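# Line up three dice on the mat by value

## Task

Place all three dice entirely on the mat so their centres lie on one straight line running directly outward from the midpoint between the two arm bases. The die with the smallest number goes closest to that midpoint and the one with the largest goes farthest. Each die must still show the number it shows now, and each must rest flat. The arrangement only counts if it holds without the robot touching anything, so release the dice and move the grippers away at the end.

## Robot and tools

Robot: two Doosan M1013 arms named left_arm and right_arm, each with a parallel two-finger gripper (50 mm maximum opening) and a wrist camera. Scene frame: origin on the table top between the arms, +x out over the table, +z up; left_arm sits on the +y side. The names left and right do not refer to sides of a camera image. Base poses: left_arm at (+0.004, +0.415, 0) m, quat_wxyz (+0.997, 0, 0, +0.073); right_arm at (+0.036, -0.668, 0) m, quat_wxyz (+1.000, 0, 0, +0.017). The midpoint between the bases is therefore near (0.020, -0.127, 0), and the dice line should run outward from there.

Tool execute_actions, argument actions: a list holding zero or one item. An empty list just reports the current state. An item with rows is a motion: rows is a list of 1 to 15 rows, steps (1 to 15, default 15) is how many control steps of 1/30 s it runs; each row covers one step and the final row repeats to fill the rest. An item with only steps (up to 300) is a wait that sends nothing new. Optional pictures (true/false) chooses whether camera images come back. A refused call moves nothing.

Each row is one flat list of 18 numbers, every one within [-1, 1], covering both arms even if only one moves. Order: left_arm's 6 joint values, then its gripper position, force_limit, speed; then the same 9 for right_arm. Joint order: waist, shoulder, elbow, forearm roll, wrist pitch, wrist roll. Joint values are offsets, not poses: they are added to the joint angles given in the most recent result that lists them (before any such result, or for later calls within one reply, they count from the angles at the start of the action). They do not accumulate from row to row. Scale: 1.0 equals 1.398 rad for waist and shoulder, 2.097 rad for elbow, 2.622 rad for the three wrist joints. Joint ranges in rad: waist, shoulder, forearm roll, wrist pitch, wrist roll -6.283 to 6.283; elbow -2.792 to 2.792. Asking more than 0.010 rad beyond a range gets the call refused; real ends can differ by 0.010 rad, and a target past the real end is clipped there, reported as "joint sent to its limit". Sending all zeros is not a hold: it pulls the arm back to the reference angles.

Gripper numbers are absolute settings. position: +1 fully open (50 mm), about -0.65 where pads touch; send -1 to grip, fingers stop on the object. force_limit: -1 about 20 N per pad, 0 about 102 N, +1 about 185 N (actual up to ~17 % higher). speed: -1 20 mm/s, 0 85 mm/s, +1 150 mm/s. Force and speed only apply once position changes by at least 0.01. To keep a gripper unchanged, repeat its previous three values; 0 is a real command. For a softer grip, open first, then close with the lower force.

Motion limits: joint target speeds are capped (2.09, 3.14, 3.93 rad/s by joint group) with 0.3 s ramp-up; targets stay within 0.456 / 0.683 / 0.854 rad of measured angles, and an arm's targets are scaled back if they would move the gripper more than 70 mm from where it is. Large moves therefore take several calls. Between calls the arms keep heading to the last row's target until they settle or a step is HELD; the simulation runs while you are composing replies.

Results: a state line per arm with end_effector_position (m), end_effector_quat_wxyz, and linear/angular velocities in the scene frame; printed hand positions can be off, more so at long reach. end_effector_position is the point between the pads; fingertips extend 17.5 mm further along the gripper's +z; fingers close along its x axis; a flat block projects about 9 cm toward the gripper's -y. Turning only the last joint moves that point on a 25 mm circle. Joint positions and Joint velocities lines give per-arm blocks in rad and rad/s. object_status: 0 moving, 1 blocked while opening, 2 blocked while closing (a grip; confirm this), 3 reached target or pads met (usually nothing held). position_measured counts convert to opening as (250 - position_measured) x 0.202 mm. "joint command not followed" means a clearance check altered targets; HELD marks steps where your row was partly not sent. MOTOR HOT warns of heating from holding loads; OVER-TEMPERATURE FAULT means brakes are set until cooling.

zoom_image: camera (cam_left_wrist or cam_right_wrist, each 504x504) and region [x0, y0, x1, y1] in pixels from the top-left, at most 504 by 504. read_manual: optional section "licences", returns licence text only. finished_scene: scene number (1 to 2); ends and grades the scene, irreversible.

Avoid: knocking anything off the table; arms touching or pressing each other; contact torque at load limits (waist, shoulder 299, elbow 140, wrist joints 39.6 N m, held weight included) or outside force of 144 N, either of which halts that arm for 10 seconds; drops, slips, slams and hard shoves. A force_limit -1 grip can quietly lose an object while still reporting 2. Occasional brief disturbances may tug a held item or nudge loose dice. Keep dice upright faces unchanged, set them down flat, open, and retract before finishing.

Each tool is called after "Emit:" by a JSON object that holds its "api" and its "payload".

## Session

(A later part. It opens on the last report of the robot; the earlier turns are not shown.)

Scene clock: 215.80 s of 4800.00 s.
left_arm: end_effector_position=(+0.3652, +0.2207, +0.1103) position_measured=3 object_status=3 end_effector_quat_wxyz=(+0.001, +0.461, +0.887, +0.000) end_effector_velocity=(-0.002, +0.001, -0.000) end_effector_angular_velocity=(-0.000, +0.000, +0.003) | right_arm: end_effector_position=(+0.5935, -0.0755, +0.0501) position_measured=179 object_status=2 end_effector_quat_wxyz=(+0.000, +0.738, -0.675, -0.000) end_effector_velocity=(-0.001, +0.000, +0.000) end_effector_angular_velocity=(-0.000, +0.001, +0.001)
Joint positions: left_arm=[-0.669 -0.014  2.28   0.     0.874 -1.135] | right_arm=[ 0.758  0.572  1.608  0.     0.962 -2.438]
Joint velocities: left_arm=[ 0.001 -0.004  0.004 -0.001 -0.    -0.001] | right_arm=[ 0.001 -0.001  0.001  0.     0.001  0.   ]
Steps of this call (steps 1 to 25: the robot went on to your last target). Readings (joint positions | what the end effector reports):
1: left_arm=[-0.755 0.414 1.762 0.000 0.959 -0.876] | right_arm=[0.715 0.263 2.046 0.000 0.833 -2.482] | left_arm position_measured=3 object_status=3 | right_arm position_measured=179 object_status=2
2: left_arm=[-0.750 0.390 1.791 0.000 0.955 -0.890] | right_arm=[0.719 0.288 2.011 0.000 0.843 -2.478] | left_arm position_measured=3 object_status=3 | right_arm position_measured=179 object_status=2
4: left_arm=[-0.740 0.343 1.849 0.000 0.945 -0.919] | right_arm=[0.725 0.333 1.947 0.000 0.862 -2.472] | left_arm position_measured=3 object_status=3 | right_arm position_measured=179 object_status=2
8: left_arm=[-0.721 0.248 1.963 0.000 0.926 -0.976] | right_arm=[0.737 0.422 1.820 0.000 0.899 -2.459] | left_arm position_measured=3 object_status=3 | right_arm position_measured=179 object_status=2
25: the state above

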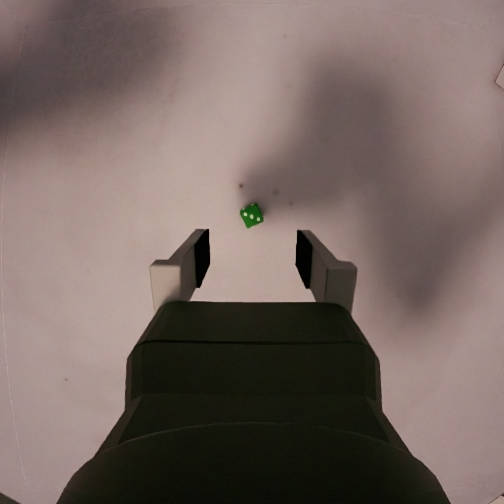

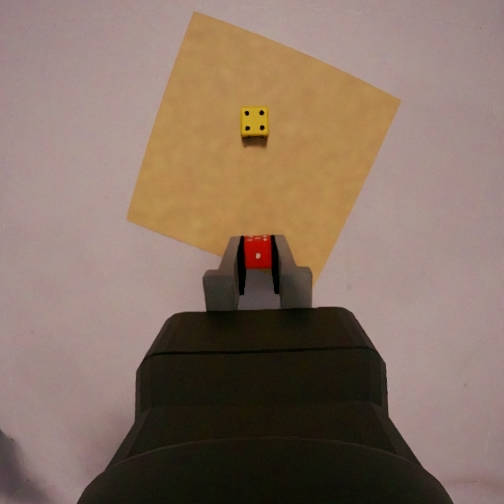

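Emit:
{"api": "execute_actions", "payload": {"actions": [{"rows": [
[-0.002618,0.087344,0.045697,0,-0.083117,-0.169804,0.4,-0.6,0.5,-0.000951,0.001676,0.000822,0,-0.001551,-0.000507,-1,-0.6,0.5],
[-0.002618,0.087344,0.045697,0,-0.083117,-0.169804,0.4,-0.6,0.5,-0.000951,0.004190,0.002054,0,-0.003877,-0.000507,-1,-0.6,0.5],
[-0.002618,0.087344,0.045697,0,-0.083117,-0.169804,0.4,-0.6,0.5,-0.000951,0.007262,0.003560,0,-0.006719,-0.000507,-1,-0.6,0.5],
[-0.002618,0.087344,0.045697,0,-0.083117,-0.169804,0.4,-0.6,0.5,-0.000951,0.010335,0.005066,0,-0.009562,-0.000507,-1,-0.6,0.5],
[-0.002618,0.087344,0.045697,0,-0.083117,-0.169804,0.4,-0.6,0.5,-0.000951,0.012569,0.006161,0,-0.011630,-0.000507,-1,-0.6,0.5],
[-0.002618,0.087344,0.045697,0,-0.083117,-0.169804,0.4,-0.6,0.5,-0.000951,0.013966,0.006846,0,-0.012922,-0.000507,-1,-0.6,0.5],
[-0.002618,0.087344,0.045697,0,-0.083117,-0.169804,0.4,-0.6,0.5,-0.000951,0.013966,0.006846,0,-0.012922,-0.000507,-1,-0.6,0.5],
[-0.002618,0.087344,0.045697,0,-0.083117,-0.169804,0.4,-0.6,0.5,-0.000951,0.013966,0.006846,0,-0.012922,-0.000507,-1,-0.6,0.5],
[-0.002618,0.087344,0.045697,0,-0.083117,-0.169804,0.4,-0.6,0.5,-0.000951,0.013966,0.006846,0,-0.012922,-0.000507,-1,-0.6,0.5],
[-0.002618,0.087344,0.045697,0,-0.083117,-0.169804,0.4,-0.6,0.5,-0.000951,0.013966,0.006846,0,-0.012922,-0.000507,1,-0.6,0.5],
[-0.002618,0.087344,0.045697,0,-0.083117,-0.169804,0.4,-0.6,0.5,-0.000951,0.013966,0.006846,0,-0.012922,-0.000507,1,-0.6,0.5],
[-0.002618,0.087344,0.045697,0,-0.083117,-0.169804,0.4,-0.6,0.5,-0.000951,0.013966,0.006846,0,-0.012922,-0.000507,1,-0.6,0.5],
[-0.002618,0.087344,0.045697,0,-0.083117,-0.169804,-1,-0.6,0.5,-0.000951,0.009776,0.004792,0,-0.009045,-0.000507,1,-0.6,0.5],
[-0.002618,0.087344,0.045697,0,-0.083117,-0.169804,-1,-0.6,0.5,-0.000951,0.002793,0.001369,0,-0.002584,-0.000507,1,-0.6,0.5],
[-0.002618,0.087344,0.045697,0,-0.083117,-0.169804,-1,-0.6,0.5,-0.000951,-0.006983,-0.003423,0,0.006461,-0.000507,1,-0.6,0.5]
], "steps": 15}], "pictures": false}}

Emit:
{"api": "execute_actions", "payload": {"actions": [{"steps": 8}], "pictures": false}}

Emit:
{"api": "execute_actions", "payload": {"actions": [{"rows": [
[0,-0.008108,-0.002270,0,0.006139,0,-1,-0.6,0.5,-0.14306,-0.25751,0.21459,0,-0.03432,0,1,-0.6,0.5],
[0,-0.019459,-0.005448,0,0.014732,0,-1,-0.6,0.5,-0.14306,-0.25751,0.21459,0,-0.03432,0,1,-0.6,0.5],
[0,-0.029189,-0.008172,0,0.022099,0,-1,-0.6,0.5,-0.14306,-0.25751,0.21459,0,-0.03432,0,1,-0.6,0.5],
[-0.078722,0.243807,-0.269717,0,0.085719,0.215832,-1,-0.6,0.5,-0.14306,-0.25751,0.21459,0,-0.03432,0,1,-0.6,0.5],
[-0.078722,0.243807,-0.269717,0,0.085719,0.215832,-1,-0.6,0.5,-0.14306,-0.25751,0.21459,0,-0.03432,0,1,-0.6,0.5],
[-0.078722,0.243807,-0.269717,0,0.085719,0.215832,-1,-0.6,0.5,-0.14306,-0.25751,0.21459,0,-0.03432,0,1,-0.6,0.5],
[-0.078722,0.243807,-0.269717,0,0.085719,0.215832,-1,-0.6,0.5,-0.14306,-0.25751,0.21459,0,-0.03432,0,1,-0.6,0.5],
[-0.078722,0.243807,-0.269717,0,0.085719,0.215832,-1,-0.6,0.5,-0.14306,-0.25751,0.21459,0,-0.03432,0,1,-0.6,0.5],
[-0.078722,0.243807,-0.269717,0,0.085719,0.215832,-1,-0.6,0.5,-0.14306,-0.25751,0.21459,0,-0.03432,0,1,-0.6,0.5],
[-0.078722,0.243807,-0.269717,0,0.085719,0.215832,-1,-0.6,0.5,-0.14306,-0.25751,0.21459,0,-0.03432,0,1,-0.6,0.5],
[-0.078722,0.243807,-0.269717,0,0.085719,0.215832,-1,-0.6,0.5,-0.14306,-0.25751,0.21459,0,-0.03432,0,1,-0.6,0.5],
[-0.112460,0.348295,-0.385310,0,0.122456,0.308331,-1,-0.6,0.5,-0.14306,-0.25751,0.21459,0,-0.03432,0,1,-0.6,0.5]
], "steps": 15}], "pictures": false}}

Emit:
{"api": "execute_actions", "payload": {"actions": [{"steps": 22}]}}

Emit:
{"api": "execute_actions", "payload": {"actions": [{"rows": [
[0,0.002229,0.000882,0,-0.001894,0,-1,-0.6,0.5,0,0,0,0,0,0,1,-0.6,0.5],
[0,0.005944,0.002352,0,-0.005050,0,-1,-0.6,0.5,0,0,0,0,0,0,1,-0.6,0.5],
[0,0.009659,0.003823,0,-0.008207,0,-1,-0.6,0.5,0,0,0,0,0,0,1,-0.6,0.5],
[0,0.012928,0.005116,0,-0.010985,0,-1,-0.6,0.5,0,0,0,0,0,0,1,-0.6,0.5],
[0,0.014860,0.005881,0,-0.012626,0,-1,-0.6,0.5,0,0,0,0,0,0,1,-0.6,0.5],
[0,0.014860,0.005881,0,-0.012626,0,-1,-0.6,0.5,0,0,0,0,0,0,1,-0.6,0.5],
[0,0.014860,0.005881,0,-0.012626,0,-1,-0.6,0.5,0,0,0,0,0,0,1,-0.6,0.5],
[0,0.014860,0.005881,0,-0.012626,0,-1,-0.6,0.5,0,0,0,0,0,0,1,-0.6,0.5],
[0,0.014860,0.005881,0,-0.012626,0,1,-0.6,0.5,0,0,0,0,0,0,1,-0.6,0.5]
], "steps": 11}], "pictures": false}}

Emit:
{"api": "execute_actions", "payload": {"actions": [{"rows": [[0,-0.102553,-0.073211,0,0.113231,0,1,-0.6,0.5,0,0,0,0,0,0,1,-0.6,0.5]], "steps": 15}], "pictures": false}}

Emit:
{"api": "execute_actions", "payload": {"actions": [{"steps": 3}]}}

Emit:
{"api": "zoom_image", "payload": {"camera": "cam_left_wrist", "region": [160, 110, 350, 300]}}

Scene clock: 336.30 s of 4800.00 s.
left_arm: end_effector_position=(+0.3624, +0.2179, +0.0226) position_measured=140 object_status=0 end_effector_quat_wxyz=(+0.001, +0.256, +0.967, -0.000) end_effector_velocity=(-0.000, -0.000, -0.001) end_effector_angular_velocity=(-0.001, +0.000, +0.004) | right_arm: end_effector_position=(+0.5938, -0.0767, +0.0357) position_measured=73 object_status=0 end_effector_quat_wxyz=(+0.001, +0.738, -0.675, -0.000) end_effector_velocity=(+0.010, +0.011, +0.212) end_effector_angular_velocity=(+0.004, -0.004, +0.001)
Joint positions: left_arm=[-0.673  0.108  2.376  0.     0.656 -1.58 ] | right_arm=[ 0.757  0.585  1.617  0.     0.941 -2.44 ]
Joint velocities: left_arm=[-0.     0.001  0.001 -0.001 -0.002 -0.003] | right_arm=[ 0.001 -0.185 -0.144 -0.001  0.323  0.   ]
Steps of this call (steps 1 to 30: the robot went on to your last target; steps 31 to 90: nothing new was sent; then 117.00 s passed at rest; steps 91 to 105: all 15 steps of this action). Readings (joint positions | what the end effector reports):
91: left_arm=[-0.669 -0.014 2.281 0.000 0.874 -1.136] | right_arm=[0.758 0.572 1.608 0.000 0.962 -2.438] | left_arm position_measured=12 object_status=0 | right_arm position_measured=179 object_status=2
92: left_arm=[-0.669 -0.012 2.282 0.000 0.870 -1.144] | right_arm=[0.758 0.573 1.608 0.000 0.961 -2.439] | left_arm position_measured=32 object_status=0 | right_arm position_measured=179 object_status=2
94: left_arm=[-0.669 0.004 2.295 0.000 0.841 -1.204] | right_arm=[0.757 0.578 1.612 0.000 0.952 -2.439] | left_arm position_measured=70 object_status=0 | right_arm position_measured=179 object_status=2
98: left_arm=[-0.671 0.074 2.350 0.000 0.718 -1.454] | right_arm=[0.757 0.590 1.622 0.000 0.931 -2.440] | left_arm position_measured=92 object_status=0 | right_arm position_measured=179 object_status=2
105: the state above

Scene clock: 336.57 s of 4800.00 s.
left_arm: end_effector_position=(+0.3623, +0.2180, +0.0224) position_measured=179 object_status=0 end_effector_quat_wxyz=(+0.001, +0.255, +0.967, -0.000) end_effector_velocity=(-0.000, +0.000, +0.000) end_effector_angular_velocity=(-0.000, -0.000, -0.001) | right_arm: end_effector_position=(+0.5944, -0.0761, +0.0610) position_measured=3 object_status=0 end_effector_quat_wxyz=(+0.000, +0.738, -0.675, -0.000) end_effector_velocity=(+0.001, -0.000, +0.001) end_effector_angular_velocity=(+0.001, -0.000, -0.002)
Joint positions: left_arm=[-0.673  0.108  2.376  0.     0.656 -1.58 ] | right_arm=[ 0.757  0.562  1.601  0.     0.979 -2.44 ]
Joint velocities: left_arm=[ 0.    -0.     0.    -0.    -0.     0.001] | right_arm=[-0.001 -0.001 -0.001  0.001  0.001 -0.   ]
Steps of this call (steps 1 to 8: the robot went on to your last target). Readings (joint positions | what the end effector reports):
1: left_arm=[-0.673 0.108 2.376 0.000 0.656 -1.580] | right_arm=[0.757 0.577 1.611 0.000 0.954 -2.440] | left_arm position_measured=159 object_status=0 | right_arm position_measured=54 object_status=0
2: left_arm=[-0.673 0.108 2.376 0.000 0.656 -1.580] | right_arm=[0.757 0.569 1.606 0.000 0.967 -2.440] | left_arm position_measured=178 object_status=0 | right_arm position_measured=34 object_status=0
4: left_arm=[-0.673 0.108 2.376 0.000 0.656 -1.580] | right_arm=[0.757 0.563 1.601 0.000 0.977 -2.440] | left_arm position_measured=179 object_status=0 | right_arm position_measured=4 object_status=0
8: the state above

Scene clock: 337.07 s of 4800.00 s.
left_arm: end_effector_position=(+0.4817, +0.1107, +0.0650) position_measured=179 object_status=2 end_effector_quat_wxyz=(+0.009, +0.425, +0.905, -0.001) end_effector_velocity=(+0.340, -0.345, +0.024) end_effector_angular_velocity=(+0.029, +0.014, -1.159) | right_arm: end_effector_position=(+0.5351, -0.2747, +0.1000) position_measured=3 object_status=3 end_effector_quat_wxyz=(-0.000, -0.684, +0.729, +0.000) end_effector_velocity=(-0.210, -0.436, +0.042) end_effector_angular_velocity=(+0.001, -0.000, -0.355)
Joint positions: left_arm=[-0.732  0.262  2.062  0.     0.8   -1.278] | right_arm=[ 0.603  0.286  1.946  0.     0.91  -2.44 ]
Joint velocities: left_arm=[-0.188  0.643 -0.955 -0.001  0.34   0.972] | right_arm=[-0.355 -0.641  0.799  0.    -0.158 -0.   ]
Steps of this call (steps 1 to 15: all 15 steps of this action). Readings (joint positions | what the end effector reports):
1: left_arm=[-0.673 0.108 2.376 0.000 0.656 -1.580] | right_arm=[0.757 0.562 1.601 0.000 0.979 -2.440] | left_arm position_measured=179 object_status=2 | right_arm position_measured=3 object_status=0
2: left_arm=[-0.673 0.105 2.375 0.000 0.661 -1.580] | right_arm=[0.754 0.558 1.607 0.000 0.978 -2.440] | left_arm position_measured=179 object_status=2 | right_arm position_measured=3 object_status=0
4: left_arm=[-0.673 0.087 2.367 0.000 0.687 -1.580] | right_arm=[0.737 0.526 1.647 0.000 0.969 -2.440] | left_arm position_measured=179 object_status=2 | right_arm position_measured=3 object_status=3
8: left_arm=[-0.689 0.102 2.281 0.000 0.725 -1.506] | right_arm=[0.687 0.437 1.758 0.000 0.948 -2.440] | left_arm position_measured=179 object_status=2 | right_arm position_measured=3 object_status=3
15: the state above

Scene clock: 337.80 s of 4800.00 s.
left_arm: end_effector_position=(+0.6302, -0.0726, +0.0500) position_measured=179 object_status=2 end_effector_quat_wxyz=(+0.001, +0.675, +0.738, +0.000) end_effector_velocity=(+0.001, -0.001, -0.002) end_effector_angular_velocity=(+0.000, +0.002, +0.000) | right_arm: end_effector_position=(+0.5050, -0.3304, +0.1034) position_measured=3 object_status=3 end_effector_quat_wxyz=(-0.000, -0.667, +0.745, +0.000) end_effector_velocity=(-0.001, -0.000, +0.000) end_effector_angular_velocity=(+0.000, +0.000, -0.001)
Joint positions: left_arm=[-0.83   0.595  1.568  0.     0.977 -0.772] | right_arm=[ 0.557  0.202  2.051  0.     0.889 -2.44 ]
Joint velocities: left_arm=[ 0.     0.004 -0.002 -0.001 -0.     0.001] | right_arm=[ 0.    -0.001  0.001  0.     0.001  0.001]
Steps of this call (steps 1 to 22: the robot went on to your last target). Readings (joint positions | what the end effector reports):
1: left_arm=[-0.739 0.284 2.029 0.000 0.812 -1.244] | right_arm=[0.591 0.264 1.973 0.000 0.905 -2.440] | left_arm position_measured=179 object_status=2 | right_arm position_measured=3 object_status=3
2: left_arm=[-0.745 0.306 1.997 0.000 0.823 -1.211] | right_arm=[0.580 0.243 1.999 0.000 0.900 -2.440] | left_arm position_measured=179 object_status=2 | right_arm position_measured=3 object_status=3
4: left_arm=[-0.758 0.350 1.931 0.000 0.847 -1.144] | right_arm=[0.563 0.212 2.038 0.000 0.892 -2.440] | left_arm position_measured=179 object_status=2 | right_arm position_measured=3 object_status=3
8: left_arm=[-0.784 0.440 1.798 0.000 0.895 -1.007] | right_arm=[0.557 0.202 2.050 0.000 0.889 -2.440] | left_arm position_measured=179 object_status=2 | right_arm position_measured=3 object_status=3
22: the state above

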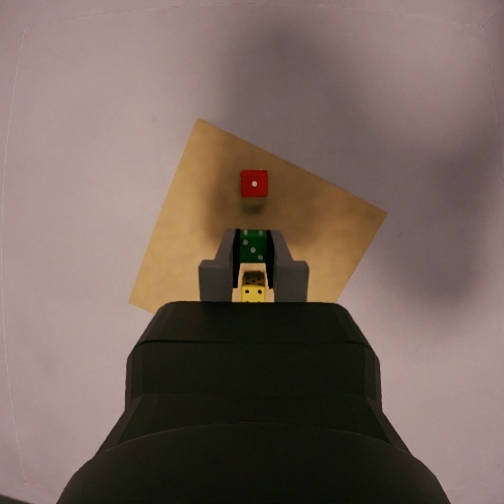

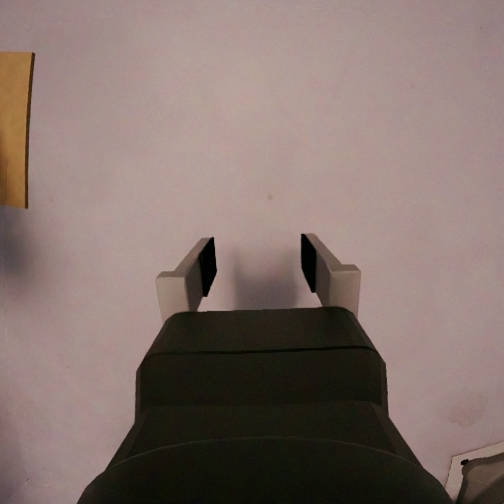

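Scene clock: 338.17 s of 4800.00 s.
left_arm: end_effector_position=(+0.6302, -0.0726, +0.0276) position_measured=131 object_status=0 end_effector_quat_wxyz=(+0.001, +0.675, +0.738, +0.000) end_effector_velocity=(-0.000, +0.000, -0.002) end_effector_angular_velocity=(+0.001, -0.000, -0.000) | right_arm: end_effector_position=(+0.5050, -0.3304, +0.1034) position_measured=3 object_status=3 end_effector_quat_wxyz=(-0.000, -0.667, +0.745, +0.000) end_effector_velocity=(-0.000, -0.000, +0.000) end_effector_angular_velocity=(-0.000, +0.001, -0.001)
Joint positions: left_arm=[-0.83   0.615  1.58   0.     0.944 -0.772] | right_arm=[ 0.557  0.202  2.051  0.     0.889 -2.44 ]
Joint velocities: left_arm=[-0.     0.002  0.002  0.001 -0.003 -0.001] | right_arm=[-0.001 -0.     0.     0.001  0.001 -0.001]
Steps of this call (steps 1 to 11: all 11 steps of this action). Readings (joint positions | what the end effector reports):
1: left_arm=[-0.830 0.595 1.568 0.000 0.977 -0.772] | right_arm=[0.557 0.202 2.051 0.000 0.889 -2.440] | left_arm position_measured=179 object_status=2 | right_arm position_measured=3 object_status=3
2: left_arm=[-0.830 0.596 1.568 0.000 0.975 -0.772] | right_arm=[0.557 0.202 2.051 0.000 0.889 -2.440] | left_arm position_measured=179 object_status=2 | right_arm position_measured=3 object_status=3
4: left_arm=[-0.830 0.603 1.573 0.000 0.964 -0.772] | right_arm=[0.557 0.202 2.051 0.000 0.889 -2.440] | left_arm position_measured=179 object_status=2 | right_arm position_measured=3 object_status=3
8: left_arm=[-0.830 0.615 1.580 0.000 0.945 -0.772] | right_arm=[0.557 0.202 2.051 0.000 0.889 -2.440] | left_arm position_measured=179 object_status=2 | right_arm position_measured=3 object_status=3
11: the state above

Scene clock: 338.67 s of 4800.00 s.
left_arm: end_effector_position=(+0.6301, -0.0726, +0.2197) position_measured=3 object_status=3 end_effector_quat_wxyz=(+0.001, +0.675, +0.738, +0.000) end_effector_velocity=(-0.006, +0.004, +0.000) end_effector_angular_velocity=(+0.013, +0.022, +0.002) | right_arm: end_effector_position=(+0.5050, -0.3304, +0.1034) position_measured=3 object_status=3 end_effector_quat_wxyz=(-0.000, -0.667, +0.745, +0.000) end_effector_velocity=(+0.001, +0.001, -0.000) end_effector_angular_velocity=(+0.001, -0.000, -0.000)
Joint positions: left_arm=[-0.83   0.473  1.428  0.     1.24  -0.772] | right_arm=[ 0.557  0.202  2.051  0.     0.889 -2.44 ]
Joint velocities: left_arm=[ 0.     0.001 -0.    -0.004  0.025  0.   ] | right_arm=[-0.     0.002 -0.001  0.001 -0.001 -0.   ]
Steps of this call (steps 1 to 15: all 15 steps of this action). Readings (joint positions | what the end effector reports):
1: left_arm=[-0.830 0.615 1.580 0.000 0.944 -0.772] | right_arm=[0.557 0.202 2.051 0.000 0.889 -2.440] | left_arm position_measured=112 object_status=0 | right_arm position_measured=3 object_status=3
2: left_arm=[-0.830 0.613 1.578 0.000 0.951 -0.772] | right_arm=[0.557 0.202 2.051 0.000 0.889 -2.440] | left_arm position_measured=92 object_status=0 | right_arm position_measured=3 object_status=3
4: left_arm=[-0.830 0.587 1.550 0.000 1.004 -0.772] | right_arm=[0.557 0.202 2.051 0.000 0.889 -2.440] | left_arm position_measured=54 object_status=0 | right_arm position_measured=3 object_status=3
8: left_arm=[-0.830 0.531 1.490 0.000 1.119 -0.772] | right_arm=[0.557 0.202 2.051 0.000 0.889 -2.440] | left_arm position_measured=3 object_status=0 | right_arm position_measured=3 object_status=3
15: the state above

Scene clock: 338.77 s of 4800.00 s.
left_arm: end_effector_position=(+0.6300, -0.0725, +0.2201) position_measured=3 object_status=3 end_effector_quat_wxyz=(+0.001, +0.675, +0.738, +0.000) end_effector_velocity=(+0.001, +0.000, +0.004) end_effector_angular_velocity=(-0.001, -0.004, +0.001) | right_arm: end_effector_position=(+0.5050, -0.3304, +0.1034) position_measured=3 object_status=3 end_effector_quat_wxyz=(-0.000, -0.667, +0.745, +0.000) end_effector_velocity=(+0.001, -0.001, -0.000) end_effector_angular_velocity=(-0.001, +0.000, -0.001)
Joint positions: left_arm=[-0.83   0.472  1.427  0.     1.241 -0.772] | right_arm=[ 0.557  0.202  2.051  0.     0.889 -2.44 ]
Joint velocities: left_arm=[ 0.    -0.002 -0.004  0.002  0.002 -0.001] | right_arm=[-0.002  0.     0.    -0.001  0.    -0.001]
Steps of this call (steps 1 to 3: the robot went on to your last target). Readings (joint positions | what the end effector reports):
1: left_arm=[-0.830 0.473 1.428 0.000 1.240 -0.772] | right_arm=[0.557 0.202 2.051 0.000 0.889 -2.440] | left_arm position_measured=3 object_status=3 | right_arm position_measured=3 object_status=3
2: left_arm=[-0.830 0.472 1.427 0.000 1.241 -0.772] | right_arm=[0.557 0.202 2.051 0.000 0.889 -2.440] | left_arm position_measured=3 object_status=3 | right_arm position_measured=3 object_status=3
3: the state above

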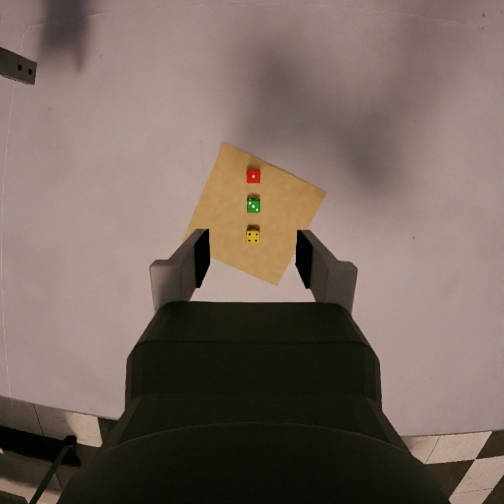

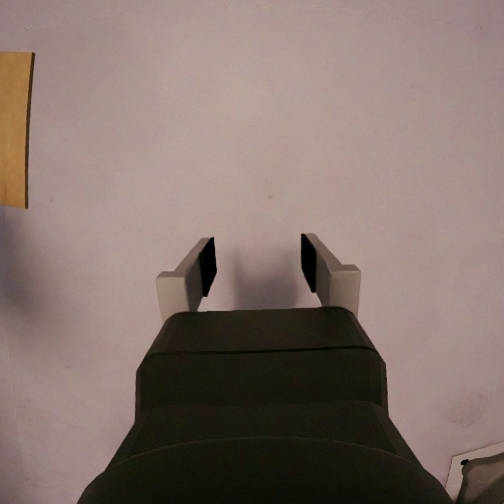

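Region (160, 110, 350, 300) of cam_left_wrist's 504x504 image, scaled by 2.653, with more detail than that image has.

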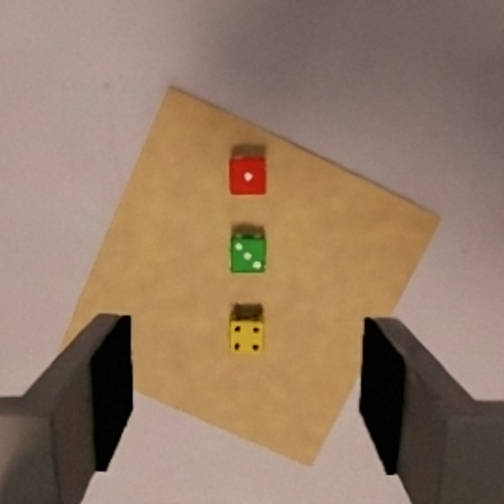

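The dice are flat, in line and fully on the mat, ordered 1-3-4 from near to far, and both arms are clear.

Emit:
{"api": "finished_scene", "payload": {"scene": 2}}

The scene is finished: the task was done.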